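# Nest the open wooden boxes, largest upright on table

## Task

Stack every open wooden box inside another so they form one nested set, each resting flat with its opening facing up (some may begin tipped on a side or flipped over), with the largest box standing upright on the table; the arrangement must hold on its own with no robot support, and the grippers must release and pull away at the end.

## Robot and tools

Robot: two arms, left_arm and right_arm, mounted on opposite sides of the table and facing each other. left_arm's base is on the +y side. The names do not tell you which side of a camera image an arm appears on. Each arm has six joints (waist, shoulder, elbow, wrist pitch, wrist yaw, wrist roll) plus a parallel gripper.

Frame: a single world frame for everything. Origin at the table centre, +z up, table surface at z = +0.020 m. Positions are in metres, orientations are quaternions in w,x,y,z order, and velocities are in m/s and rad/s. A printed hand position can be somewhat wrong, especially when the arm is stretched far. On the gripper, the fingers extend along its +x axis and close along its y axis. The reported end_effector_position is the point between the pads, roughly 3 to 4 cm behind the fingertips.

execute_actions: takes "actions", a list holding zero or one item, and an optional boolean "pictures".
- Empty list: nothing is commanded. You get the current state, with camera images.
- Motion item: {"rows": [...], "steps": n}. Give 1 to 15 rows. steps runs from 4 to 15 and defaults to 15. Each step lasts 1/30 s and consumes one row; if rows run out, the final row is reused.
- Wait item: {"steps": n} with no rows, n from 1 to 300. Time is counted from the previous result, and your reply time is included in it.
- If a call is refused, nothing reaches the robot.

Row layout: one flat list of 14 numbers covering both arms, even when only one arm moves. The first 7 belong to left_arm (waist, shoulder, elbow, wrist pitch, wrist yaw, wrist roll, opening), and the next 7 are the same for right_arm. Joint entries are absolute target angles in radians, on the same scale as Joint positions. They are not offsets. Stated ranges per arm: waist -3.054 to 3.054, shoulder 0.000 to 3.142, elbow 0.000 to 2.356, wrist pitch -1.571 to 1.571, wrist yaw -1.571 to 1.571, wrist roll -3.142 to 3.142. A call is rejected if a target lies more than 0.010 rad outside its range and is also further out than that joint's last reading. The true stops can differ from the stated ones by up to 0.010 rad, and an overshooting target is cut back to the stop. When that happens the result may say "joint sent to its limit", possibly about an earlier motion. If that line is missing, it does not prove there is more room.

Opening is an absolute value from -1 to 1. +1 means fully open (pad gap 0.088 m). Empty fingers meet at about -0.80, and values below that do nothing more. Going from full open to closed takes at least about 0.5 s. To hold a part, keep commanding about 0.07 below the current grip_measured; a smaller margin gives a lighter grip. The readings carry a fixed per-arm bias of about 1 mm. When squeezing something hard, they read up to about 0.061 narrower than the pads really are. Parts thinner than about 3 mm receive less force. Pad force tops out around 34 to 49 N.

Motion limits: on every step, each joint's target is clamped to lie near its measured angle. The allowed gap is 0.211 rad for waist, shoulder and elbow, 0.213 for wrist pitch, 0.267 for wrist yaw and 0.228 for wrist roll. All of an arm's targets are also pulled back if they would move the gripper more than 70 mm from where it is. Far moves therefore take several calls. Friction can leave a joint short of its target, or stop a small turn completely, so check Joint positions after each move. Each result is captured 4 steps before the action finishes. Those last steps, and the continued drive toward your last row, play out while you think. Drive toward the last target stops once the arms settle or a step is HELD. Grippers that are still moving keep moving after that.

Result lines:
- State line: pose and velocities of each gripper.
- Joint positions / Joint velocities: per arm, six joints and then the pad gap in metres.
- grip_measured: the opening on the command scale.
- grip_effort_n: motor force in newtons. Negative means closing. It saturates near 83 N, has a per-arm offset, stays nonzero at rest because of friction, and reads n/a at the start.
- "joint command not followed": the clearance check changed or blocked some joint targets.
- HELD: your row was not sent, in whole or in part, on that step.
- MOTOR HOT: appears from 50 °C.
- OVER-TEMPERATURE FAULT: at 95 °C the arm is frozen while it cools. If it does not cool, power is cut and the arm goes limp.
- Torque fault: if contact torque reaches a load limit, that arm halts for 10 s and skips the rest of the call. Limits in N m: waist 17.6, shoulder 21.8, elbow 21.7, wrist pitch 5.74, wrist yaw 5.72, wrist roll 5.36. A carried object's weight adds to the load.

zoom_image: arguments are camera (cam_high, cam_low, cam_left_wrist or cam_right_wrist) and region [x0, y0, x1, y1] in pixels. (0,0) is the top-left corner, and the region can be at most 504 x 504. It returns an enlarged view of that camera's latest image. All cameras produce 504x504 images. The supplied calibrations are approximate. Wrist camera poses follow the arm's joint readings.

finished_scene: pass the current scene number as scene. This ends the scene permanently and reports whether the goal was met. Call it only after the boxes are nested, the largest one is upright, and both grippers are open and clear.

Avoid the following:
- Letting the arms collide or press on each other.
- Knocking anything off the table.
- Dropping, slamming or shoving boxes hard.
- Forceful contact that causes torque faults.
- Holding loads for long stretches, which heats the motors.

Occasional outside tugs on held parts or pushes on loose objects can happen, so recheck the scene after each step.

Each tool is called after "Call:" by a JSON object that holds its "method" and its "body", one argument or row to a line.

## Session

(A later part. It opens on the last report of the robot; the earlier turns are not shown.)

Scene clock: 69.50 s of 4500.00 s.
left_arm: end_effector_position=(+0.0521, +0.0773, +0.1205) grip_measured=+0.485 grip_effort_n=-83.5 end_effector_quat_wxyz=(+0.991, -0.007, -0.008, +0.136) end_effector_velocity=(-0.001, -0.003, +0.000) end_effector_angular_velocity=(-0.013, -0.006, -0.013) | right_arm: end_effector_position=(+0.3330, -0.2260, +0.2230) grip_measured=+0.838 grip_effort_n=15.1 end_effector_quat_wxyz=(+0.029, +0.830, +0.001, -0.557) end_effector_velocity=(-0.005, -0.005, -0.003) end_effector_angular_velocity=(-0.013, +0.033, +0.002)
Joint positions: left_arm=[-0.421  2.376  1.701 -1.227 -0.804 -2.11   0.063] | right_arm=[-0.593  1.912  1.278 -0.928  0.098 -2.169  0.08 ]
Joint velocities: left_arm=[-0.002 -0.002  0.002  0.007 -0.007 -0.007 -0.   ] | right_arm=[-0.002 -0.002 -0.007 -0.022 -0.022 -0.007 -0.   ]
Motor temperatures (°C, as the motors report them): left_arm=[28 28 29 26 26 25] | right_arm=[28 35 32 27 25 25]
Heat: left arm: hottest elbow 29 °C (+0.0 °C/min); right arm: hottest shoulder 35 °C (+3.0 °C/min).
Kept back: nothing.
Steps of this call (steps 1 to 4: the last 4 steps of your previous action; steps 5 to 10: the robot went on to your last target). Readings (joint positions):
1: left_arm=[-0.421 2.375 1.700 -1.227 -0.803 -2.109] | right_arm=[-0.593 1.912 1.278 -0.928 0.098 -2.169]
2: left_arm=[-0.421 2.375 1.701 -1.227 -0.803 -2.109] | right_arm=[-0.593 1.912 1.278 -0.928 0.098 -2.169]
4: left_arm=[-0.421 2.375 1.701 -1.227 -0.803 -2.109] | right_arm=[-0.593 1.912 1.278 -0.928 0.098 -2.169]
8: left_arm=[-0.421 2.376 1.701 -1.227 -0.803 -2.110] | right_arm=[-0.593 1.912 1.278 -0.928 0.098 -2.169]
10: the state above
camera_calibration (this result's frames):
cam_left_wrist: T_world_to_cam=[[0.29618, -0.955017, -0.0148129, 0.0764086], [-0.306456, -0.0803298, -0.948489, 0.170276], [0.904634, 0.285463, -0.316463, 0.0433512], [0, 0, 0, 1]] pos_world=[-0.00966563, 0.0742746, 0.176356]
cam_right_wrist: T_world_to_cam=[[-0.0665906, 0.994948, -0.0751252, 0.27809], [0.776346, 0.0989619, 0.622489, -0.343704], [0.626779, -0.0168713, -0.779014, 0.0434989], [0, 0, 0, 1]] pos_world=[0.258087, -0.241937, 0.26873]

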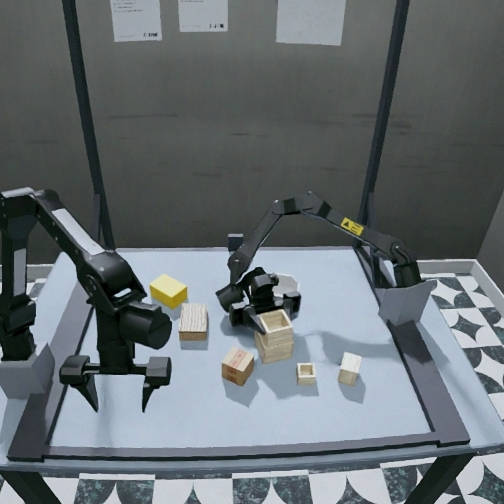

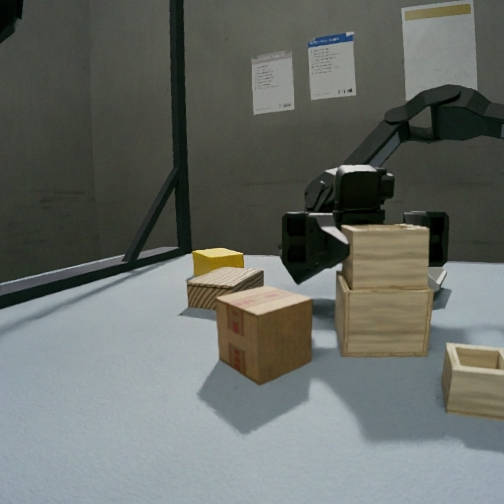

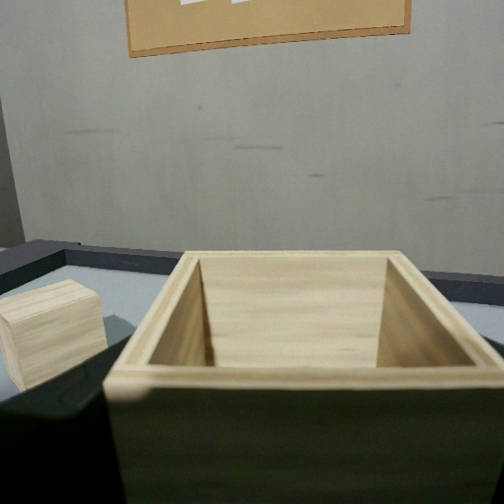

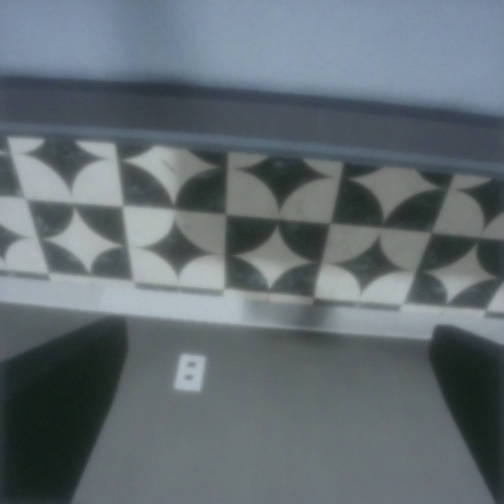

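Call:
{"method": "execute_actions", "body": {
  "actions": [
    {"rows":[[-0.42,2.338,1.68,-1.23,-0.789,-2.08,-1,-0.593,1.912,1.278,-0.928,0.098,-2.169,0.84]],"steps":15}
  ]
}}

Call:
{"method": "execute_actions", "body": {
  "actions": [
    {"rows":[[-0.440,2.384,1.715,-1.241,-0.78,-2.11,-1,-0.593,1.912,1.278,-0.928,0.098,-2.169,0.84]],"steps":15}
  ]
}}

Call:
{"method": "execute_actions", "body": {
  "actions": [
    {"steps":10}
  ],
  "pictures": true
}}

Call:
{"method": "zoom_image", "body": {
  "camera": "cam_low",
  "region": [280, 140, 504, 364]
}}

Call:
{"method": "zoom_image", "body": {
  "camera": "cam_high",
  "region": [200, 240, 360, 400]
}}

Scene clock: 70.07 s of 4500.00 s.
left_arm: end_effector_position=(+0.0494, +0.0793, +0.1232) grip_measured=+0.485 grip_effort_n=-83.5 end_effector_quat_wxyz=(+0.991, +0.003, -0.001, +0.137) end_effector_velocity=(-0.002, +0.007, +0.004) end_effector_angular_velocity=(+0.035, -0.008, +0.014) | right_arm: end_effector_position=(+0.3330, -0.2260, +0.2230) grip_measured=+0.838 grip_effort_n=15.6 end_effector_quat_wxyz=(+0.029, +0.830, +0.001, -0.557) end_effector_velocity=(-0.005, -0.005, -0.003) end_effector_angular_velocity=(-0.016, +0.020, -0.010)
Joint positions: left_arm=[-0.42   2.357  1.686 -1.227 -0.793 -2.085  0.063] | right_arm=[-0.593  1.912  1.278 -0.928  0.098 -2.169  0.08 ]
Joint velocities: left_arm=[-0.002 -0.012 -0.022 -0.022 -0.007  0.007 -0.   ] | right_arm=[ 0.002 -0.002 -0.007 -0.022 -0.007  0.007 -0.   ]
Motor temperatures (°C, as the motors report them): left_arm=[28 29 29 26 26 25] | right_arm=[28 35 32 27 25 25]
Heat: left arm: hottest shoulder 29 °C (+0.0 °C/min); right arm: hottest shoulder 35 °C (+3.0 °C/min).
Steps of this call (steps 1 to 6: the robot went on to your last target; steps 7 to 17: the first 11 steps of this action). Readings (joint positions):
7: left_arm=[-0.421 2.375 1.701 -1.228 -0.804 -2.110] | right_arm=[-0.593 1.912 1.278 -0.928 0.098 -2.169]
8: left_arm=[-0.420 2.372 1.699 -1.226 -0.804 -2.106] | right_arm=[-0.593 1.912 1.278 -0.928 0.098 -2.169]
10: left_arm=[-0.420 2.366 1.696 -1.225 -0.800 -2.097] | right_arm=[-0.593 1.912 1.278 -0.928 0.098 -2.169]
14: left_arm=[-0.420 2.358 1.689 -1.226 -0.794 -2.088] | right_arm=[-0.593 1.912 1.278 -0.928 0.098 -2.169]
17: the state above

Scene clock: 70.57 s of 4500.00 s.
left_arm: end_effector_position=(+0.0463, +0.0773, +0.1210) grip_measured=+0.485 grip_effort_n=-83.5 end_effector_quat_wxyz=(+0.991, -0.000, -0.001, +0.137) end_effector_velocity=(+0.001, -0.002, +0.001) end_effector_angular_velocity=(-0.009, -0.025, -0.009) | right_arm: end_effector_position=(+0.3330, -0.2260, +0.2230) grip_measured=+0.838 grip_effort_n=15.1 end_effector_quat_wxyz=(+0.029, +0.830, +0.001, -0.557) end_effector_velocity=(+0.000, -0.003, +0.000) end_effector_angular_velocity=(-0.017, -0.002, +0.015)
Joint positions: left_arm=[-0.429  2.366  1.706 -1.244 -0.79  -2.103  0.063] | right_arm=[-0.593  1.912  1.278 -0.928  0.098 -2.169  0.08 ]
Joint velocities: left_arm=[-0.002  0.012  0.012 -0.007 -0.022 -0.022  0.   ] | right_arm=[-0.002 -0.002 -0.002 -0.007  0.007 -0.022 -0.   ]
Motor temperatures (°C, as the motors report them): left_arm=[28 29 29 26 26 25] | right_arm=[28 35 32 27 25 25]
Heat: left arm: hottest shoulder 29 °C (+0.0 °C/min); right arm: hottest shoulder 35 °C (+3.0 °C/min).
Steps of this call (steps 1 to 4: the last 4 steps of your previous action; steps 5 to 15: the first 11 steps of this action). Readings (joint positions):
5: left_arm=[-0.421 2.355 1.686 -1.229 -0.791 -2.084] | right_arm=[-0.593 1.912 1.278 -0.928 0.098 -2.169]
6: left_arm=[-0.422 2.356 1.690 -1.233 -0.791 -2.088] | right_arm=[-0.593 1.912 1.278 -0.928 0.098 -2.169]
8: left_arm=[-0.426 2.359 1.696 -1.238 -0.791 -2.097] | right_arm=[-0.593 1.912 1.278 -0.928 0.098 -2.169]
12: left_arm=[-0.429 2.363 1.704 -1.243 -0.790 -2.101] | right_arm=[-0.593 1.912 1.278 -0.928 0.098 -2.169]
15: the state above

Scene clock: 70.90 s of 4500.00 s.
left_arm: end_effector_position=(+0.0463, +0.0773, +0.1209) grip_measured=+0.485 grip_effort_n=-83.5 end_effector_quat_wxyz=(+0.991, -0.000, -0.002, +0.137) end_effector_velocity=(-0.003, +0.001, +0.000) end_effector_angular_velocity=(+0.005, -0.007, -0.005) | right_arm: end_effector_position=(+0.3330, -0.2260, +0.2230) grip_measured=+0.838 grip_effort_n=15.1 end_effector_quat_wxyz=(+0.029, +0.830, +0.001, -0.557) end_effector_velocity=(-0.003, -0.004, +0.001) end_effector_angular_velocity=(-0.021, +0.003, +0.004)
Joint positions: left_arm=[-0.429  2.367  1.707 -1.246 -0.79  -2.103  0.063] | right_arm=[-0.593  1.912  1.278 -0.928  0.098 -2.169  0.08 ]
Joint velocities: left_arm=[-0.007 -0.002 -0.002 -0.007 -0.007 -0.007 -0.   ] | right_arm=[ 0.002 -0.007 -0.002 -0.022  0.007 -0.007 -0.   ]
Motor temperatures (°C, as the motors report them): left_arm=[29 29 29 26 26 25] | right_arm=[28 35 32 27 25 25]
Heat: left arm: hottest waist 29 °C (+0.0 °C/min); right arm: hottest shoulder 35 °C (+3.0 °C/min).
Kept back: nothing.
Steps of this call (steps 1 to 4: the last 4 steps of your previous action; steps 5 to 10: the robot went on to your last target). Readings (joint positions):
1: left_arm=[-0.429 2.366 1.706 -1.245 -0.790 -2.103] | right_arm=[-0.593 1.912 1.278 -0.928 0.098 -2.169]
2: left_arm=[-0.429 2.366 1.707 -1.245 -0.790 -2.103] | right_arm=[-0.593 1.912 1.278 -0.928 0.098 -2.169]
4: left_arm=[-0.429 2.367 1.707 -1.246 -0.790 -2.103] | right_arm=[-0.593 1.912 1.278 -0.928 0.098 -2.169]
8: left_arm=[-0.429 2.367 1.707 -1.246 -0.790 -2.103] | right_arm=[-0.593 1.912 1.278 -0.928 0.098 -2.169]
10: the state above
camera_calibration (this result's frames):
cam_left_wrist: T_world_to_cam=[[0.299144, -0.953745, -0.0297138, 0.0797332], [-0.31963, -0.0708149, -0.944892, 0.168286], [0.899082, 0.292157, -0.32603, 0.0496472], [0, 0, 0, 1]] pos_world=[-0.0146993, 0.0734575, 0.177568]
cam_right_wrist: T_world_to_cam=[[-0.0665906, 0.994948, -0.0751252, 0.27809], [0.776346, 0.0989619, 0.622489, -0.343704], [0.626779, -0.0168713, -0.779014, 0.0434989], [0, 0, 0, 1]] pos_world=[0.258087, -0.241937, 0.26873]

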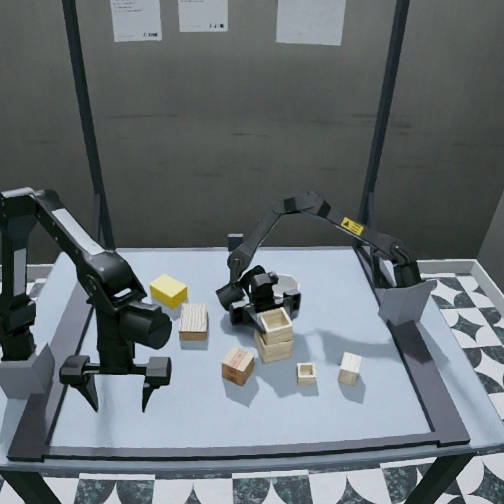

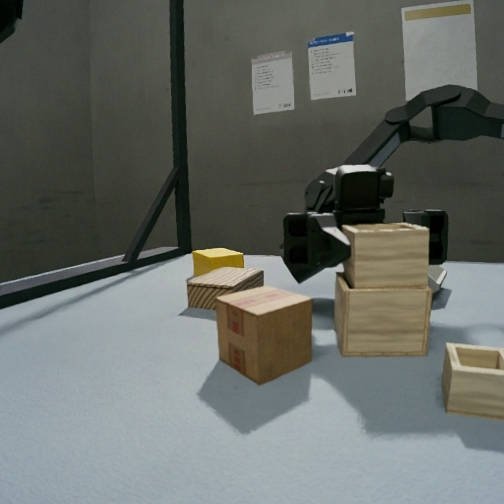

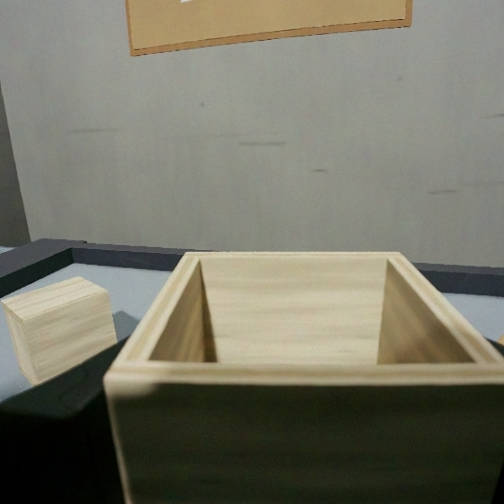

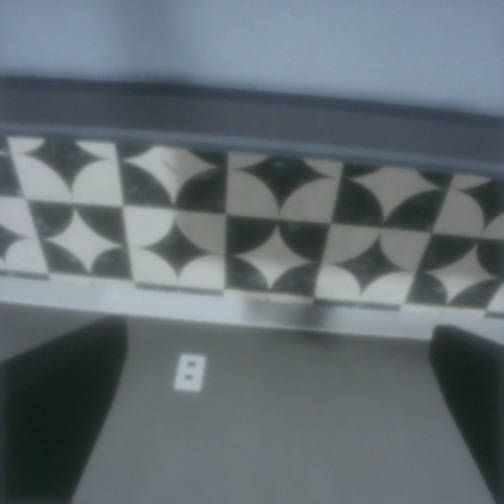

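Region (280, 140, 504, 364) of cam_low's 504x504 image, scaled by 2.250, with more detail than that image has.

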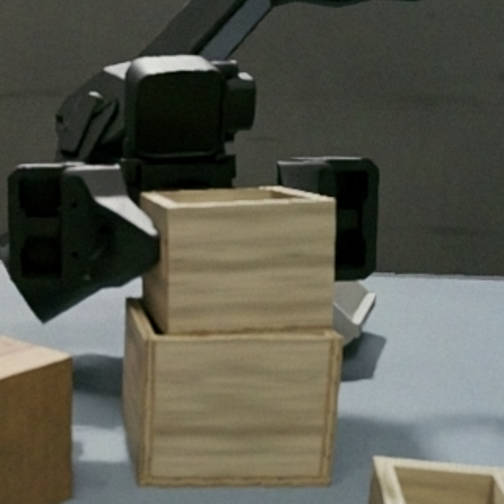

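Region (200, 240, 360, 400) of cam_high's 504x504 image, scaled by 3.150, with more detail than that image has.

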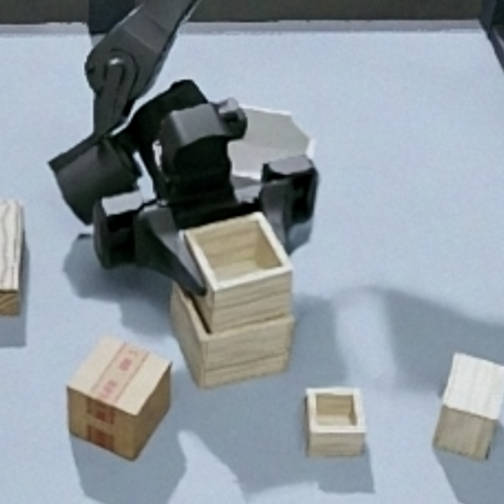

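Call:
{"method": "execute_actions", "body": {
  "actions": [
    {"rows":[[-0.455,2.42,1.745,-1.25,-0.775,-2.13,-1,-0.593,1.912,1.278,-0.928,0.098,-2.169,0.84]],"steps":15}
  ]
}}

Call:
{"method": "execute_actions", "body": {
  "actions": [
    {"steps":10}
  ],
  "pictures": true
}}

Call:
{"method": "zoom_image", "body": {
  "camera": "cam_low",
  "region": [280, 140, 504, 364]
}}

Scene clock: 71.43 s of 4500.00 s.
left_arm: end_effector_position=(+0.0476, +0.0764, +0.1190) grip_measured=+0.485 grip_effort_n=-83.5 end_effector_quat_wxyz=(+0.990, +0.005, -0.009, +0.141) end_effector_velocity=(-0.002, +0.002, +0.000) end_effector_angular_velocity=(-0.008, -0.002, +0.012) | right_arm: end_effector_position=(+0.3330, -0.2260, +0.2230) grip_measured=+0.838 grip_effort_n=14.7 end_effector_quat_wxyz=(+0.029, +0.830, +0.001, -0.557) end_effector_velocity=(-0.003, -0.001, -0.001) end_effector_angular_velocity=(-0.006, +0.010, +0.009)
Joint positions: left_arm=[-0.431  2.391  1.733 -1.271 -0.799 -2.114  0.063] | right_arm=[-0.593  1.912  1.278 -0.928  0.098 -2.169  0.08 ]
Joint velocities: left_arm=[-0.002  0.002  0.007 -0.022  0.007 -0.022 -0.   ] | right_arm=[ 0.002 -0.002 -0.002 -0.007 -0.007 -0.007 -0.   ]
Motor temperatures (°C, as the motors report them): left_arm=[29 29 29 26 26 25] | right_arm=[28 35 32 27 25 25]
Heat: left arm: hottest waist 29 °C (+0.0 °C/min); right arm: hottest shoulder 35 °C (+3.0 °C/min).
Steps of this call (steps 1 to 5: the robot went on to your last target; steps 6 to 16: the first 11 steps of this action). Readings (joint positions):
6: left_arm=[-0.429 2.370 1.710 -1.249 -0.790 -2.106] | right_arm=[-0.593 1.912 1.278 -0.928 0.098 -2.169]
7: left_arm=[-0.429 2.376 1.717 -1.255 -0.792 -2.109] | right_arm=[-0.593 1.912 1.278 -0.928 0.098 -2.169]
9: left_arm=[-0.430 2.384 1.726 -1.262 -0.798 -2.110] | right_arm=[-0.593 1.912 1.278 -0.928 0.098 -2.169]
13: left_arm=[-0.431 2.390 1.731 -1.269 -0.799 -2.113] | right_arm=[-0.593 1.912 1.278 -0.928 0.098 -2.169]
16: the state above

Scene clock: 71.77 s of 4500.00 s.
left_arm: end_effector_position=(+0.0476, +0.0764, +0.1190) grip_measured=+0.485 grip_effort_n=-83.5 end_effector_quat_wxyz=(+0.990, +0.005, -0.009, +0.141) end_effector_velocity=(-0.002, +0.000, -0.000) end_effector_angular_velocity=(-0.019, +0.000, +0.003) | right_arm: end_effector_position=(+0.3330, -0.2260, +0.2230) grip_measured=+0.838 grip_effort_n=14.2 end_effector_quat_wxyz=(+0.029, +0.830, +0.001, -0.557) end_effector_velocity=(-0.001, -0.004, +0.000) end_effector_angular_velocity=(+0.003, +0.010, -0.014)
Joint positions: left_arm=[-0.431  2.392  1.734 -1.272 -0.8   -2.115  0.063] | right_arm=[-0.593  1.912  1.278 -0.928  0.098 -2.169  0.08 ]
Joint velocities: left_arm=[-0.002 -0.002  0.002 -0.007  0.007 -0.022  0.   ] | right_arm=[-0.007 -0.007 -0.007 -0.007 -0.007  0.007 -0.   ]
Motor temperatures (°C, as the motors report them): left_arm=[29 29 29 26 26 25] | right_arm=[28 35 32 27 25 25]
Heat: left arm: hottest waist 29 °C (+0.0 °C/min); right arm: hottest shoulder 35 °C (+3.0 °C/min).
Kept back: nothing.
Steps of this call (steps 1 to 4: the last 4 steps of your previous action; steps 5 to 10: the robot went on to your last target). Readings (joint positions):
1: left_arm=[-0.431 2.391 1.733 -1.271 -0.799 -2.114] | right_arm=[-0.593 1.912 1.278 -0.928 0.098 -2.169]
2: left_arm=[-0.431 2.392 1.734 -1.272 -0.799 -2.114] | right_arm=[-0.593 1.912 1.278 -0.928 0.098 -2.169]
4: left_arm=[-0.431 2.392 1.734 -1.272 -0.799 -2.114] | right_arm=[-0.593 1.912 1.278 -0.928 0.098 -2.169]
8: left_arm=[-0.431 2.392 1.734 -1.272 -0.800 -2.115] | right_arm=[-0.593 1.912 1.278 -0.928 0.098 -2.169]
10: the state above
camera_calibration (this result's frames):
cam_left_wrist: T_world_to_cam=[[0.30707, -0.950972, -0.0368751, 0.0787227], [-0.305778, -0.0618952, -0.950089, 0.166099], [0.901226, 0.30302, -0.309792, 0.0452199], [0, 0, 0, 1]] pos_world=[-0.0141372, 0.0714414, 0.174721]
cam_right_wrist: T_world_to_cam=[[-0.0665906, 0.994948, -0.0751252, 0.27809], [0.776346, 0.0989619, 0.622489, -0.343704], [0.626779, -0.0168713, -0.779014, 0.0434989], [0, 0, 0, 1]] pos_world=[0.258087, -0.241937, 0.26873]

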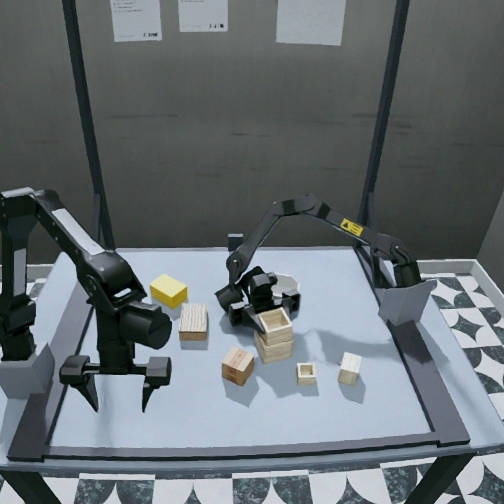

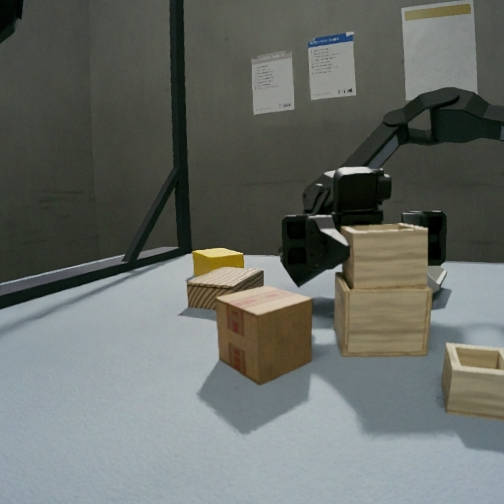

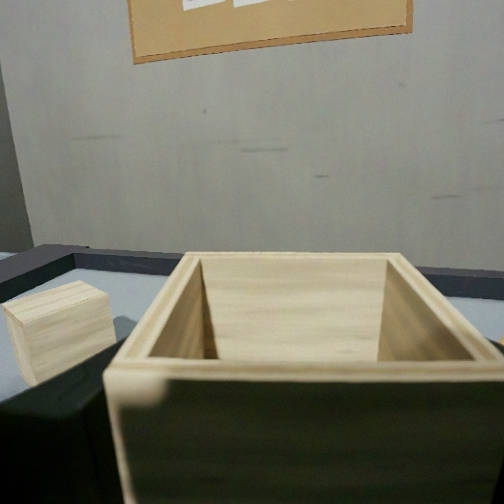

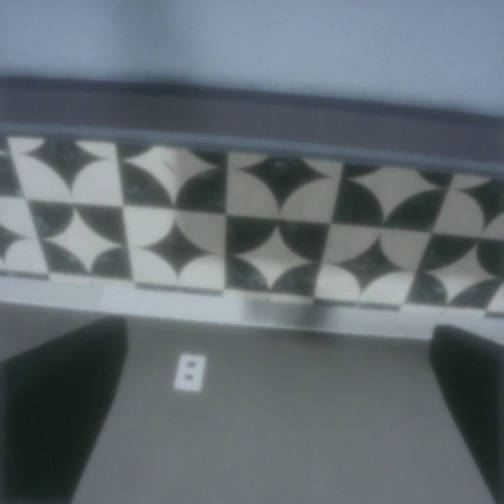

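Region (280, 140, 504, 364) of cam_low's 504x504 image, scaled by 2.250, with more detail than that image has.

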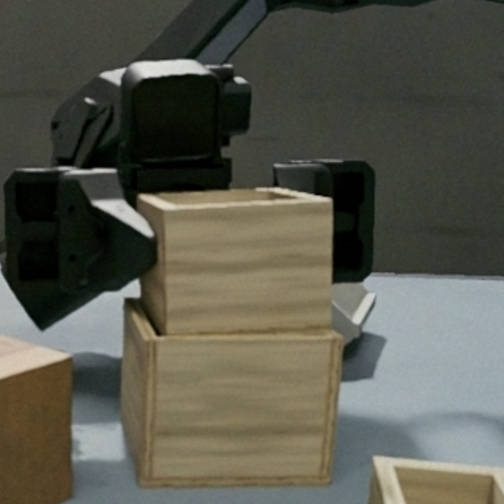

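Call:
{"method": "execute_actions", "body": {
  "actions": [
    {"rows":[[-0.42,2.31,1.69,-1.268,-0.789,-2.08,-1,-0.593,1.912,1.278,-0.928,0.098,-2.169,0.84]],"steps":15}
  ]
}}

Call:
{"method": "execute_actions", "body": {
  "actions": [
    {"rows":[[-0.437,2.35,1.722,-1.28,-0.782,-2.10,-1,-0.593,1.912,1.278,-0.928,0.098,-2.169,0.84]],"steps":15}
  ]
}}

Call:
{"method": "execute_actions", "body": {
  "actions": [
    {"steps":8}
  ],
  "pictures": true
}}

Call:
{"method": "zoom_image", "body": {
  "camera": "cam_low",
  "region": [280, 140, 504, 364]
}}

Call:
{"method": "zoom_image", "body": {
  "camera": "cam_high",
  "region": [200, 240, 360, 400]
}}

Scene clock: 73.20 s of 4500.00 s.
left_arm: end_effector_position=(+0.0381, +0.0772, +0.1304) grip_measured=+0.485 grip_effort_n=-83.5 end_effector_quat_wxyz=(+0.991, +0.005, +0.003, +0.136) end_effector_velocity=(-0.007, +0.003, +0.016) end_effector_angular_velocity=(+0.006, +0.010, +0.008) | right_arm: end_effector_position=(+0.3330, -0.2260, +0.2230) grip_measured=+0.838 grip_effort_n=14.7 end_effector_quat_wxyz=(+0.029, +0.830, +0.001, -0.557) end_effector_velocity=(+0.002, +0.004, +0.001) end_effector_angular_velocity=(+0.025, -0.005, -0.002)
Joint positions: left_arm=[-0.429  2.33   1.698 -1.265 -0.786 -2.086  0.063] | right_arm=[-0.593  1.912  1.278 -0.928  0.098 -2.169  0.08 ]
Joint velocities: left_arm=[ 0.012 -0.051 -0.022 -0.022  0.007  0.022 -0.   ] | right_arm=[-0.002 -0.002 -0.002  0.022 -0.007  0.007 -0.   ]
Motor temperatures (°C, as the motors report them): left_arm=[29 29 29 26 26 25] | right_arm=[28 35 32 27 25 25]
Heat: left arm: hottest waist 29 °C (+0.0 °C/min); right arm: hottest shoulder 35 °C (+3.0 °C/min).
Steps of this call (steps 1 to 15: the robot went on to your last target; steps 16 to 32: nothing new was sent; steps 33 to 43: the first 11 steps of this action). Readings (joint positions):
33: left_arm=[-0.431 2.387 1.731 -1.271 -0.800 -2.113] | right_arm=[-0.593 1.912 1.278 -0.928 0.098 -2.169]
34: left_arm=[-0.430 2.378 1.724 -1.263 -0.798 -2.109] | right_arm=[-0.593 1.912 1.278 -0.928 0.098 -2.169]
36: left_arm=[-0.430 2.362 1.713 -1.259 -0.786 -2.102] | right_arm=[-0.593 1.912 1.278 -0.928 0.098 -2.169]
40: left_arm=[-0.429 2.339 1.701 -1.264 -0.786 -2.089] | right_arm=[-0.593 1.912 1.278 -0.928 0.098 -2.169]
43: the state above

Scene clock: 73.70 s of 4500.00 s.
left_arm: end_effector_position=(+0.0344, +0.0748, +0.1279) grip_measured=+0.485 grip_effort_n=-83.5 end_effector_quat_wxyz=(+0.991, +0.004, +0.003, +0.133) end_effector_velocity=(+0.005, +0.006, -0.008) end_effector_angular_velocity=(+0.021, -0.001, +0.024) | right_arm: end_effector_position=(+0.3330, -0.2260, +0.2230) grip_measured=+0.838 grip_effort_n=14.7 end_effector_quat_wxyz=(+0.029, +0.830, +0.001, -0.557) end_effector_velocity=(-0.004, -0.004, -0.001) end_effector_angular_velocity=(-0.018, +0.018, +0.005)
Joint positions: left_arm=[-0.439  2.337  1.715 -1.276 -0.784 -2.096  0.063] | right_arm=[-0.593  1.912  1.278 -0.928  0.098 -2.169  0.08 ]
Joint velocities: left_arm=[-0.002  0.027 -0.002 -0.007  0.007 -0.007 -0.   ] | right_arm=[ 0.002 -0.002 -0.002 -0.022 -0.007 -0.007 -0.   ]
Motor temperatures (°C, as the motors report them): left_arm=[29 29 29 26 26 25] | right_arm=[28 35 32 27 25 25]
Heat: left arm: hottest waist 29 °C (+0.0 °C/min); right arm: hottest shoulder 35 °C (+3.0 °C/min).
Steps of this call (steps 1 to 4: the last 4 steps of your previous action; steps 5 to 15: the first 11 steps of this action). Readings (joint positions):
5: left_arm=[-0.427 2.328 1.696 -1.267 -0.786 -2.084] | right_arm=[-0.593 1.912 1.278 -0.928 0.098 -2.169]
6: left_arm=[-0.428 2.328 1.699 -1.270 -0.786 -2.085] | right_arm=[-0.593 1.912 1.278 -0.928 0.098 -2.169]
8: left_arm=[-0.430 2.330 1.705 -1.273 -0.786 -2.090] | right_arm=[-0.593 1.912 1.278 -0.928 0.098 -2.169]
12: left_arm=[-0.437 2.333 1.714 -1.275 -0.785 -2.095] | right_arm=[-0.593 1.912 1.278 -0.928 0.098 -2.169]
15: the state above

Scene clock: 73.97 s of 4500.00 s.
left_arm: end_effector_position=(+0.0348, +0.0749, +0.1275) grip_measured=+0.485 grip_effort_n=-83.5 end_effector_quat_wxyz=(+0.991, +0.004, +0.003, +0.134) end_effector_velocity=(-0.002, -0.004, +0.001) end_effector_angular_velocity=(+0.007, -0.013, -0.024) | right_arm: end_effector_position=(+0.3330, -0.2260, +0.2230) grip_measured=+0.838 grip_effort_n=15.6 end_effector_quat_wxyz=(+0.029, +0.830, +0.001, -0.557) end_effector_velocity=(-0.002, -0.003, +0.000) end_effector_angular_velocity=(-0.012, +0.015, +0.002)
Joint positions: left_arm=[-0.439  2.339  1.716 -1.277 -0.784 -2.097  0.063] | right_arm=[-0.593  1.912  1.278 -0.928  0.098 -2.169  0.08 ]
Joint velocities: left_arm=[-0.007 -0.002  0.002  0.007 -0.022  0.007 -0.   ] | right_arm=[-0.002 -0.002  0.002 -0.022 -0.007 -0.007 -0.   ]
Motor temperatures (°C, as the motors report them): left_arm=[29 29 29 26 26 25] | right_arm=[28 35 32 27 25 25]
Heat: left arm: hottest waist 29 °C (+0.0 °C/min); right arm: hottest shoulder 35 °C (+3.0 °C/min).
Kept back: nothing.
Steps of this call (steps 1 to 4: the last 4 steps of your previous action; steps 5 to 8: the robot went on to your last target). Readings (joint positions):
1: left_arm=[-0.439 2.338 1.715 -1.276 -0.784 -2.096] | right_arm=[-0.593 1.912 1.278 -0.928 0.098 -2.169]
2: left_arm=[-0.439 2.338 1.715 -1.277 -0.784 -2.096] | right_arm=[-0.593 1.912 1.278 -0.928 0.098 -2.169]
4: left_arm=[-0.439 2.339 1.715 -1.277 -0.784 -2.096] | right_arm=[-0.593 1.912 1.278 -0.928 0.098 -2.169]
8: the state above
camera_calibration (this result's frames):
cam_left_wrist: T_world_to_cam=[[0.291522, -0.955748, -0.0395044, 0.0827761], [-0.329931, -0.0616999, -0.941986, 0.169938], [0.897864, 0.287643, -0.333318, 0.0641366], [0, 0, 0, 1]] pos_world=[-0.025649, 0.0711498, 0.184727]
cam_right_wrist: T_world_to_cam=[[-0.0665906, 0.994948, -0.0751252, 0.27809], [0.776346, 0.0989619, 0.622489, -0.343704], [0.626779, -0.0168713, -0.779014, 0.0434989], [0, 0, 0, 1]] pos_world=[0.258087, -0.241937, 0.26873]

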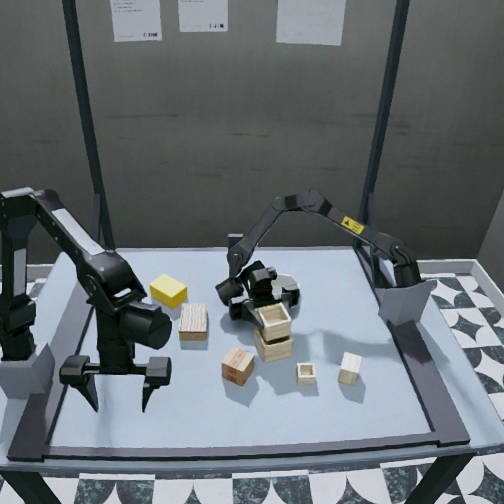

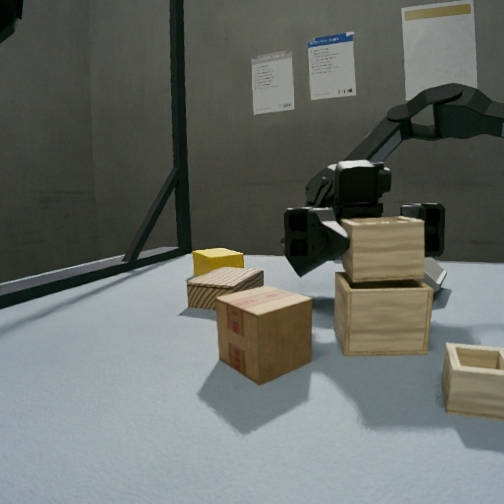

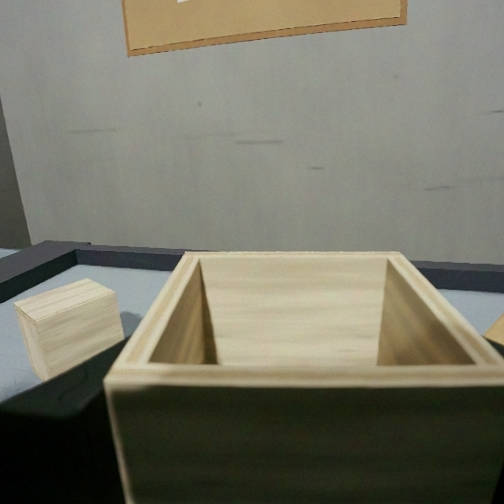

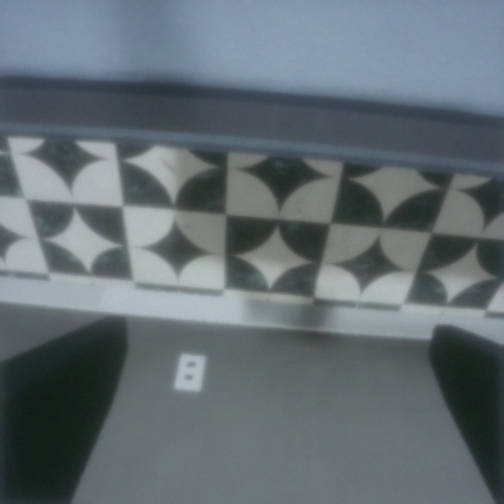

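Region (280, 140, 504, 364) of cam_low's 504x504 image, scaled by 2.250, with more detail than that image has.

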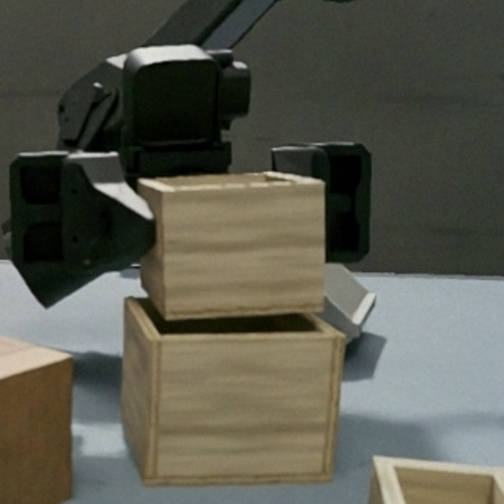

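Region (200, 240, 360, 400) of cam_high's 504x504 image, scaled by 3.150, with more detail than that image has.

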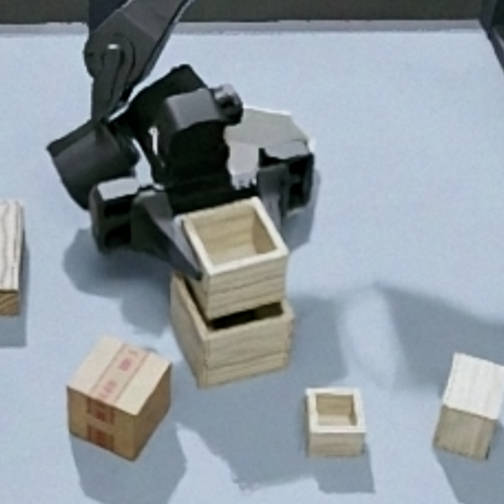

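Call:
{"method": "execute_actions", "body": {
  "actions": [
    {"rows":[[-0.47,2.40,1.765,-1.295,-0.772,-2.135,-1,-0.593,1.912,1.278,-0.928,0.098,-2.169,0.84]],"steps":15}
  ]
}}

Call:
{"method": "execute_actions", "body": {
  "actions": [
    {"steps":8}
  ],
  "pictures": true
}}

Call:
{"method": "zoom_image", "body": {
  "camera": "cam_low",
  "region": [280, 140, 504, 364]
}}

Call:
{"method": "zoom_image", "body": {
  "camera": "cam_high",
  "region": [200, 240, 360, 400]
}}

Scene clock: 74.53 s of 4500.00 s.
left_arm: end_effector_position=(+0.0344, +0.0715, +0.1217) grip_measured=+0.485 grip_effort_n=-83.5 end_effector_quat_wxyz=(+0.991, -0.003, -0.005, +0.134) end_effector_velocity=(-0.002, +0.002, +0.002) end_effector_angular_velocity=(+0.021, -0.013, +0.013) | right_arm: end_effector_position=(+0.3330, -0.2260, +0.2230) grip_measured=+0.838 grip_effort_n=15.1 end_effector_quat_wxyz=(+0.029, +0.830, +0.001, -0.557) end_effector_velocity=(-0.003, -0.004, -0.001) end_effector_angular_velocity=(-0.011, +0.018, -0.013)
Joint positions: left_arm=[-0.449  2.374  1.757 -1.304 -0.791 -2.134  0.063] | right_arm=[-0.593  1.912  1.278 -0.928  0.098 -2.169  0.08 ]
Joint velocities: left_arm=[-0.002  0.007  0.012 -0.037 -0.007 -0.007 -0.   ] | right_arm=[-0.002 -0.002 -0.002 -0.022 -0.007  0.007 -0.   ]
Motor temperatures (°C, as the motors report them): left_arm=[29 29 29 26 26 25] | right_arm=[28 35 32 27 25 25]
Heat: left arm: hottest waist 29 °C (+0.0 °C/min); right arm: hottest shoulder 35 °C (+3.0 °C/min).
Steps of this call (steps 1 to 6: the robot went on to your last target; steps 7 to 17: the first 11 steps of this action). Readings (joint positions):
7: left_arm=[-0.439 2.343 1.720 -1.281 -0.783 -2.101] | right_arm=[-0.593 1.912 1.278 -0.928 0.098 -2.169]
8: left_arm=[-0.442 2.351 1.730 -1.286 -0.782 -2.109] | right_arm=[-0.593 1.912 1.278 -0.928 0.098 -2.169]
10: left_arm=[-0.450 2.365 1.744 -1.294 -0.791 -2.123] | right_arm=[-0.593 1.912 1.278 -0.928 0.098 -2.169]
14: left_arm=[-0.449 2.372 1.754 -1.301 -0.791 -2.131] | right_arm=[-0.593 1.912 1.278 -0.928 0.098 -2.169]
17: the state above

Scene clock: 74.80 s of 4500.00 s.
left_arm: end_effector_position=(+0.0346, +0.0715, +0.1215) grip_measured=+0.485 grip_effort_n=-83.5 end_effector_quat_wxyz=(+0.991, -0.003, -0.005, +0.135) end_effector_velocity=(-0.002, +0.000, +0.005) end_effector_angular_velocity=(-0.001, -0.026, -0.003) | right_arm: end_effector_position=(+0.3330, -0.2260, +0.2230) grip_measured=+0.838 grip_effort_n=14.7 end_effector_quat_wxyz=(+0.029, +0.830, +0.001, -0.557) end_effector_velocity=(+0.001, +0.001, +0.001) end_effector_angular_velocity=(+0.004, -0.010, -0.004)
Joint positions: left_arm=[-0.449  2.376  1.758 -1.305 -0.791 -2.135  0.063] | right_arm=[-0.593  1.912  1.278 -0.928  0.098 -2.169  0.08 ]
Joint velocities: left_arm=[-0.002 -0.002  0.002 -0.022 -0.022 -0.022 -0.   ] | right_arm=[ 0.002 -0.002 -0.002  0.007  0.007  0.007 -0.   ]
Motor temperatures (°C, as the motors report them): left_arm=[29 29 29 26 26 25] | right_arm=[28 36 32 27 25 25]
Heat: left arm: hottest waist 29 °C (+0.0 °C/min); right arm: hottest shoulder 36 °C (+4.0 °C/min).
Kept back: nothing.
Steps of this call (steps 1 to 4: the last 4 steps of your previous action; steps 5 to 8: the robot went on to your last target). Readings (joint positions):
1: left_arm=[-0.449 2.375 1.757 -1.304 -0.791 -2.134] | right_arm=[-0.593 1.912 1.278 -0.928 0.098 -2.169]
2: left_arm=[-0.449 2.375 1.757 -1.305 -0.791 -2.134] | right_arm=[-0.593 1.912 1.278 -0.928 0.098 -2.169]
4: left_arm=[-0.449 2.375 1.758 -1.305 -0.791 -2.134] | right_arm=[-0.593 1.912 1.278 -0.928 0.098 -2.169]
8: the state above
camera_calibration (this result's frames):
cam_left_wrist: T_world_to_cam=[[0.29432, -0.955395, -0.0244182, 0.0773832], [-0.31338, -0.0723401, -0.946868, 0.164873], [0.902867, 0.286335, -0.320693, 0.0617319], [0, 0, 0, 1]] pos_world=[-0.026843, 0.0681825, 0.1778]
cam_right_wrist: T_world_to_cam=[[-0.0665906, 0.994948, -0.0751252, 0.27809], [0.776346, 0.0989619, 0.622489, -0.343704], [0.626779, -0.0168713, -0.779014, 0.0434989], [0, 0, 0, 1]] pos_world=[0.258087, -0.241937, 0.26873]

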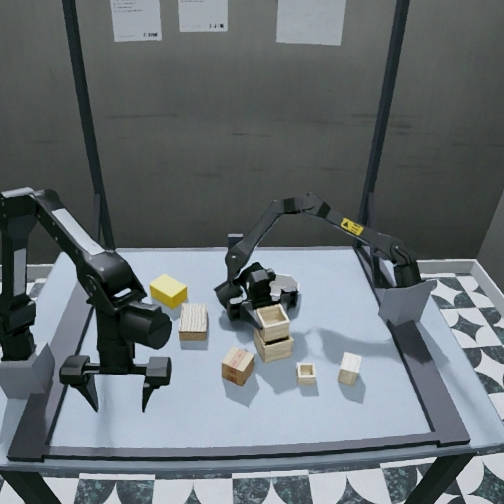

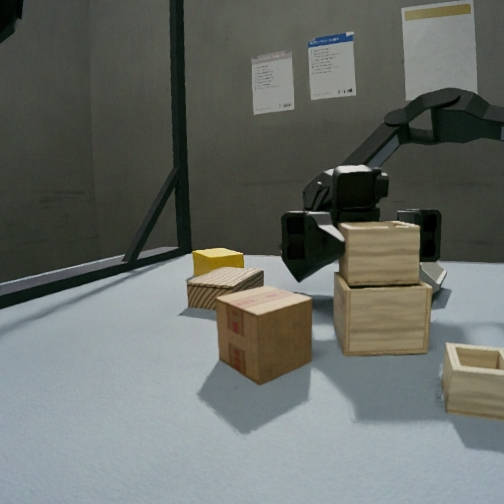

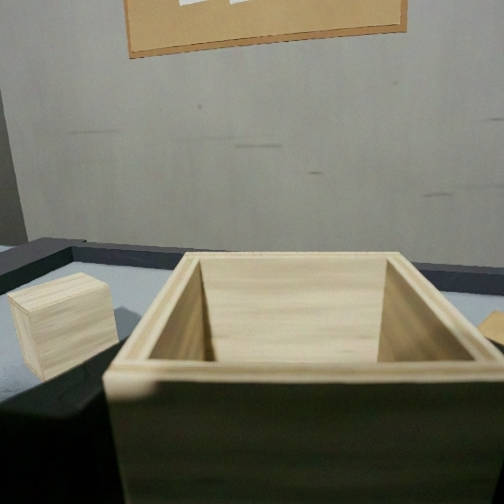

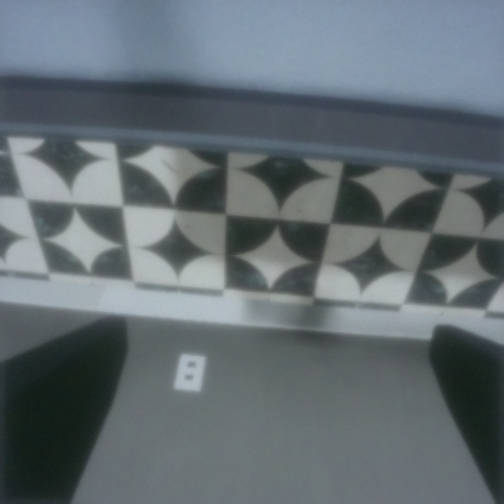

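Region (280, 140, 504, 364) of cam_low's 504x504 image, scaled by 2.250, with more detail than that image has.

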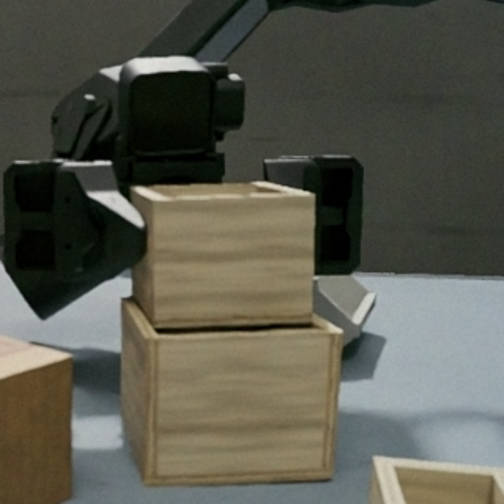

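Region (200, 240, 360, 400) of cam_high's 504x504 image, scaled by 3.150, with more detail than that image has.

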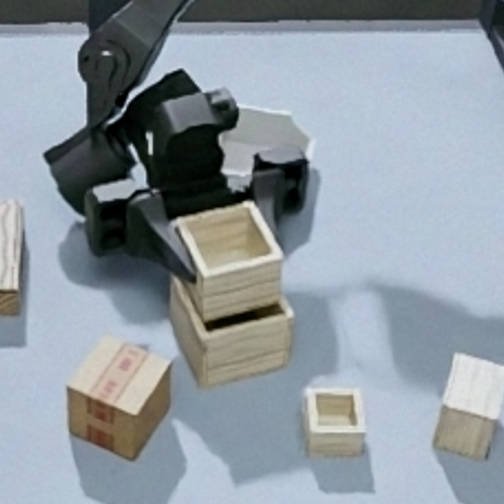

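Call:
{"method": "execute_actions", "body": {
  "actions": [
    {"rows":[[-0.39,2.2,1.632,-1.285,-0.80,-2.033,-1,-0.593,1.912,1.278,-0.928,0.098,-2.169,0.84]],"steps":15}
  ]
}}

Call:
{"method": "execute_actions", "body": {
  "actions": [
    {"rows":[[-0.5,1.85,1.05,-0.9,-0.87,-2.05,-1,-0.593,1.912,1.278,-0.928,0.098,-2.169,0.84]],"steps":15}
  ]
}}

Call:
{"method": "execute_actions", "body": {
  "actions": [
    {"rows":[[-0.58,2.0,0.78,-0.5,-0.89,-2.1,-1,-0.593,1.912,1.278,-0.928,0.098,-2.169,0.84]],"steps":15}
  ]
}}

Call:
{"method": "execute_actions", "body": {
  "actions": [
    {"steps":10}
  ],
  "pictures": true
}}

Scene clock: 75.93 s of 4500.00 s.
left_arm: end_effector_position=(+0.0276, +0.0813, +0.1667) grip_measured=+0.485 grip_effort_n=-83.5 end_effector_quat_wxyz=(+0.991, +0.001, +0.004, +0.134) end_effector_velocity=(-0.003, +0.014, +0.004) end_effector_angular_velocity=(+0.048, +0.015, +0.012) | right_arm: end_effector_position=(+0.3330, -0.2260, +0.2230) grip_measured=+0.838 grip_effort_n=15.1 end_effector_quat_wxyz=(+0.029, +0.830, +0.001, -0.557) end_effector_velocity=(-0.003, +0.001, +0.000) end_effector_angular_velocity=(+0.007, +0.020, +0.008)
Joint positions: left_arm=[-0.395  2.217  1.647 -1.287 -0.794 -2.042  0.063] | right_arm=[-0.593  1.912  1.278 -0.928  0.098 -2.169  0.08 ]
Joint velocities: left_arm=[-0.002 -0.046 -0.071  0.007  0.007  0.037 -0.   ] | right_arm=[-0.002 -0.002  0.002 -0.007 -0.022 -0.007 -0.   ]
Motor temperatures (°C, as the motors report them): left_arm=[29 29 29 26 26 25] | right_arm=[28 36 32 27 25 25]
Heat: left arm: hottest waist 29 °C (+0.0 °C/min); right arm: hottest shoulder 36 °C (+4.0 °C/min).
Steps of this call (steps 1 to 15: the robot went on to your last target; steps 16 to 23: nothing new was sent; steps 24 to 34: the first 11 steps of this action). Readings (joint positions):
24: left_arm=[-0.448 2.365 1.748 -1.298 -0.792 -2.127] | right_arm=[-0.593 1.912 1.278 -0.928 0.098 -2.169]
25: left_arm=[-0.443 2.342 1.722 -1.284 -0.786 -2.105] | right_arm=[-0.593 1.912 1.278 -0.928 0.098 -2.169]
27: left_arm=[-0.430 2.299 1.680 -1.291 -0.783 -2.075] | right_arm=[-0.593 1.912 1.278 -0.928 0.098 -2.169]
31: left_arm=[-0.401 2.234 1.654 -1.288 -0.792 -2.049] | right_arm=[-0.593 1.912 1.278 -0.928 0.098 -2.169]
34: the state above

Scene clock: 76.43 s of 4500.00 s.
left_arm: end_effector_position=(-0.0051, +0.1217, +0.1701) grip_measured=+0.485 grip_effort_n=-83.5 end_effector_quat_wxyz=(+0.999, -0.051, +0.012, +0.010) end_effector_velocity=(+0.134, +0.320, -0.043) end_effector_angular_velocity=(+0.633, -0.196, +0.540) | right_arm: end_effector_position=(+0.3330, -0.2260, +0.2230) grip_measured=+0.838 grip_effort_n=14.7 end_effector_quat_wxyz=(+0.029, +0.830, +0.001, -0.557) end_effector_velocity=(-0.003, -0.004, -0.001) end_effector_angular_velocity=(-0.008, +0.031, -0.002)
Joint positions: left_arm=[-0.504  1.874  1.181 -0.934 -0.864 -2.047  0.063] | right_arm=[-0.593  1.912  1.278 -0.928  0.098 -2.169  0.08 ]
Joint velocities: left_arm=[ 0.027 -0.159 -1.092  0.051  0.007 -0.037 -0.   ] | right_arm=[-0.007 -0.002 -0.002 -0.022 -0.022 -0.007 -0.   ]
Motor temperatures (°C, as the motors report them): left_arm=[29 29 29 26 26 25] | right_arm=[28 36 32 27 25 25]
Heat: left arm: hottest waist 29 °C (+0.0 °C/min); right arm: hottest shoulder 36 °C (+4.0 °C/min).
Steps of this call (steps 1 to 4: the last 4 steps of your previous action; steps 5 to 15: the first 11 steps of this action). Readings (joint positions):
5: left_arm=[-0.398 2.201 1.617 -1.257 -0.805 -2.037] | right_arm=[-0.593 1.912 1.278 -0.928 0.098 -2.169]
6: left_arm=[-0.409 2.168 1.567 -1.199 -0.819 -2.039] | right_arm=[-0.593 1.912 1.278 -0.928 0.098 -2.169]
8: left_arm=[-0.447 2.090 1.472 -1.120 -0.835 -2.041] | right_arm=[-0.593 1.912 1.278 -0.928 0.098 -2.169]
12: left_arm=[-0.503 1.929 1.302 -0.974 -0.856 -2.045] | right_arm=[-0.593 1.912 1.278 -0.928 0.098 -2.169]
15: the state above

Scene clock: 76.93 s of 4500.00 s.
left_arm: end_effector_position=(+0.0475, +0.2075, +0.1047) grip_measured=+0.485 grip_effort_n=-83.5 end_effector_quat_wxyz=(+1.000, -0.010, -0.002, +0.011) end_effector_velocity=(+0.007, -0.019, -0.021) end_effector_angular_velocity=(-0.224, +0.035, -0.188) | right_arm: end_effector_position=(+0.3330, -0.2260, +0.2230) grip_measured=+0.838 grip_effort_n=15.1 end_effector_quat_wxyz=(+0.029, +0.830, +0.001, -0.557) end_effector_velocity=(-0.002, -0.003, -0.002) end_effector_angular_velocity=(-0.008, +0.013, +0.003)
Joint positions: left_arm=[-0.576  1.99   0.799 -0.544 -0.881 -2.094  0.063] | right_arm=[-0.593  1.912  1.278 -0.928  0.098 -2.169  0.08 ]
Joint velocities: left_arm=[-0.022 -0.002 -0.1    0.359 -0.051 -0.037 -0.   ] | right_arm=[-0.002 -0.002 -0.007 -0.007 -0.007 -0.007 -0.   ]
Motor temperatures (°C, as the motors report them): left_arm=[29 29 29 26 26 25] | right_arm=[28 36 32 27 25 25]
Heat: left arm: hottest waist 29 °C (+0.0 °C/min); right arm: hottest shoulder 36 °C (+4.0 °C/min).
Steps of this call (steps 1 to 4: the last 4 steps of your previous action; steps 5 to 15: the first 11 steps of this action). Readings (joint positions):
5: left_arm=[-0.504 1.877 1.061 -0.893 -0.870 -2.051] | right_arm=[-0.593 1.912 1.278 -0.928 0.098 -2.169]
6: left_arm=[-0.513 1.884 1.032 -0.840 -0.879 -2.062] | right_arm=[-0.593 1.912 1.278 -0.928 0.098 -2.169]
8: left_arm=[-0.536 1.915 0.962 -0.750 -0.875 -2.075] | right_arm=[-0.593 1.912 1.278 -0.928 0.098 -2.169]
12: left_arm=[-0.570 1.981 0.829 -0.602 -0.880 -2.090] | right_arm=[-0.593 1.912 1.278 -0.928 0.098 -2.169]
15: the state above

Scene clock: 77.27 s of 4500.00 s.
left_arm: end_effector_position=(+0.0485, +0.2069, +0.1019) grip_measured=+0.485 grip_effort_n=-83.5 end_effector_quat_wxyz=(+1.000, -0.020, +0.001, +0.002) end_effector_velocity=(-0.000, -0.000, +0.003) end_effector_angular_velocity=(-0.008, -0.018, -0.013) | right_arm: end_effector_position=(+0.3330, -0.2260, +0.2230) grip_measured=+0.838 grip_effort_n=15.1 end_effector_quat_wxyz=(+0.029, +0.830, +0.001, -0.557) end_effector_velocity=(-0.005, +0.001, -0.002) end_effector_angular_velocity=(+0.010, +0.035, +0.009)
Joint positions: left_arm=[-0.58   1.991  0.784 -0.504 -0.883 -2.096  0.063] | right_arm=[-0.593  1.912  1.278 -0.928  0.098 -2.169  0.08 ]
Joint velocities: left_arm=[-0.002 -0.002 -0.007  0.007 -0.022 -0.007 -0.   ] | right_arm=[-0.002 -0.002 -0.002 -0.007 -0.037 -0.007 -0.   ]
Motor temperatures (°C, as the motors report them): left_arm=[29 29 29 26 26 25] | right_arm=[28 36 32 27 25 25]
Heat: left arm: hottest waist 29 °C (+0.0 °C/min); right arm: hottest shoulder 36 °C (+4.0 °C/min).
Kept back: nothing.
Steps of this call (steps 1 to 4: the last 4 steps of your previous action; steps 5 to 10: the robot went on to your last target). Readings (joint positions):
1: left_arm=[-0.577 1.990 0.797 -0.533 -0.882 -2.095] | right_arm=[-0.593 1.912 1.278 -0.928 0.098 -2.169]
2: left_arm=[-0.577 1.990 0.795 -0.524 -0.883 -2.095] | right_arm=[-0.593 1.912 1.278 -0.928 0.098 -2.169]
4: left_arm=[-0.578 1.990 0.792 -0.515 -0.883 -2.096] | right_arm=[-0.593 1.912 1.278 -0.928 0.098 -2.169]
8: left_arm=[-0.579 1.991 0.785 -0.506 -0.883 -2.096] | right_arm=[-0.593 1.912 1.278 -0.928 0.098 -2.169]
10: the state above
camera_calibration (this result's frames):
cam_left_wrist: T_world_to_cam=[[0.0321091, -0.999441, 0.00932003, 0.220572], [-0.331239, -0.0194387, -0.943347, 0.15003], [0.943, 0.0272029, -0.331678, 0.0568457], [0, 0, 0, 1]] pos_world=[-0.010992, 0.221819, 0.158329]
cam_right_wrist: T_world_to_cam=[[-0.0665906, 0.994948, -0.0751252, 0.27809], [0.776346, 0.0989619, 0.622489, -0.343704], [0.626779, -0.0168713, -0.779014, 0.0434989], [0, 0, 0, 1]] pos_world=[0.258087, -0.241937, 0.26873]

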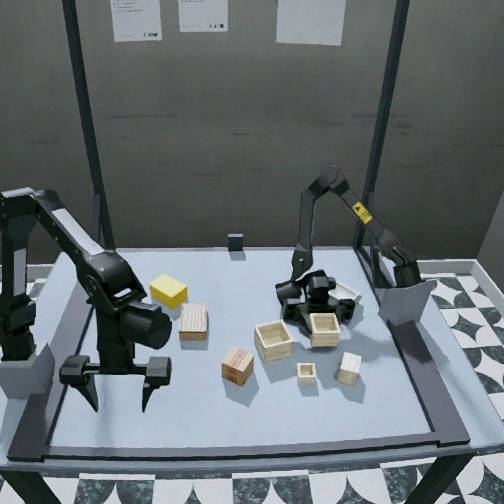

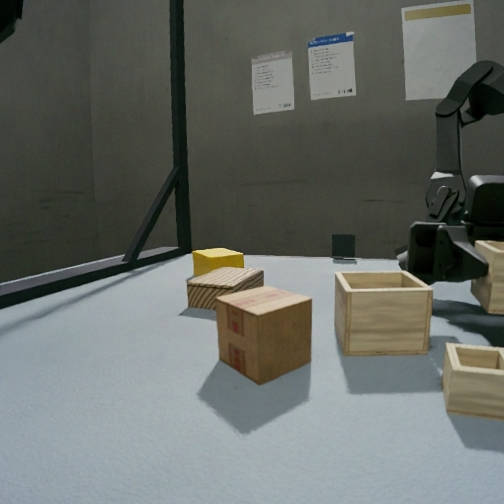

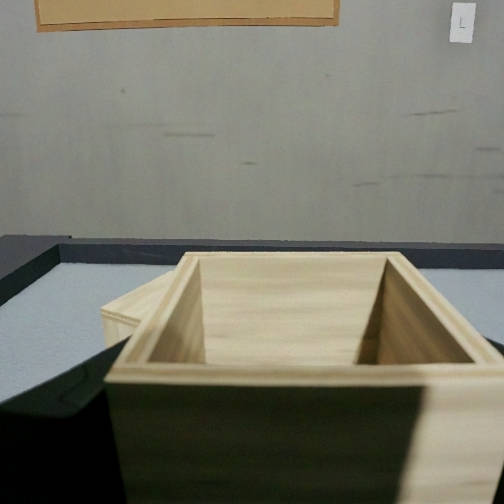

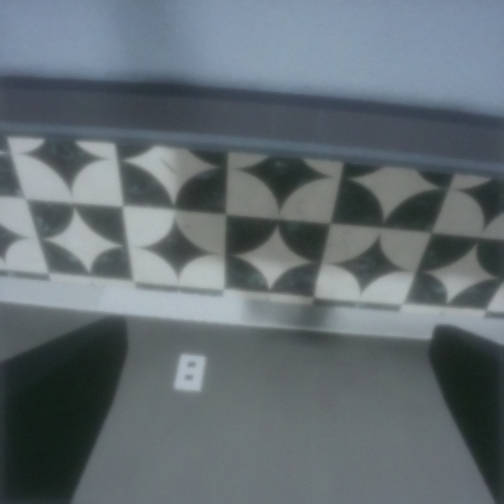

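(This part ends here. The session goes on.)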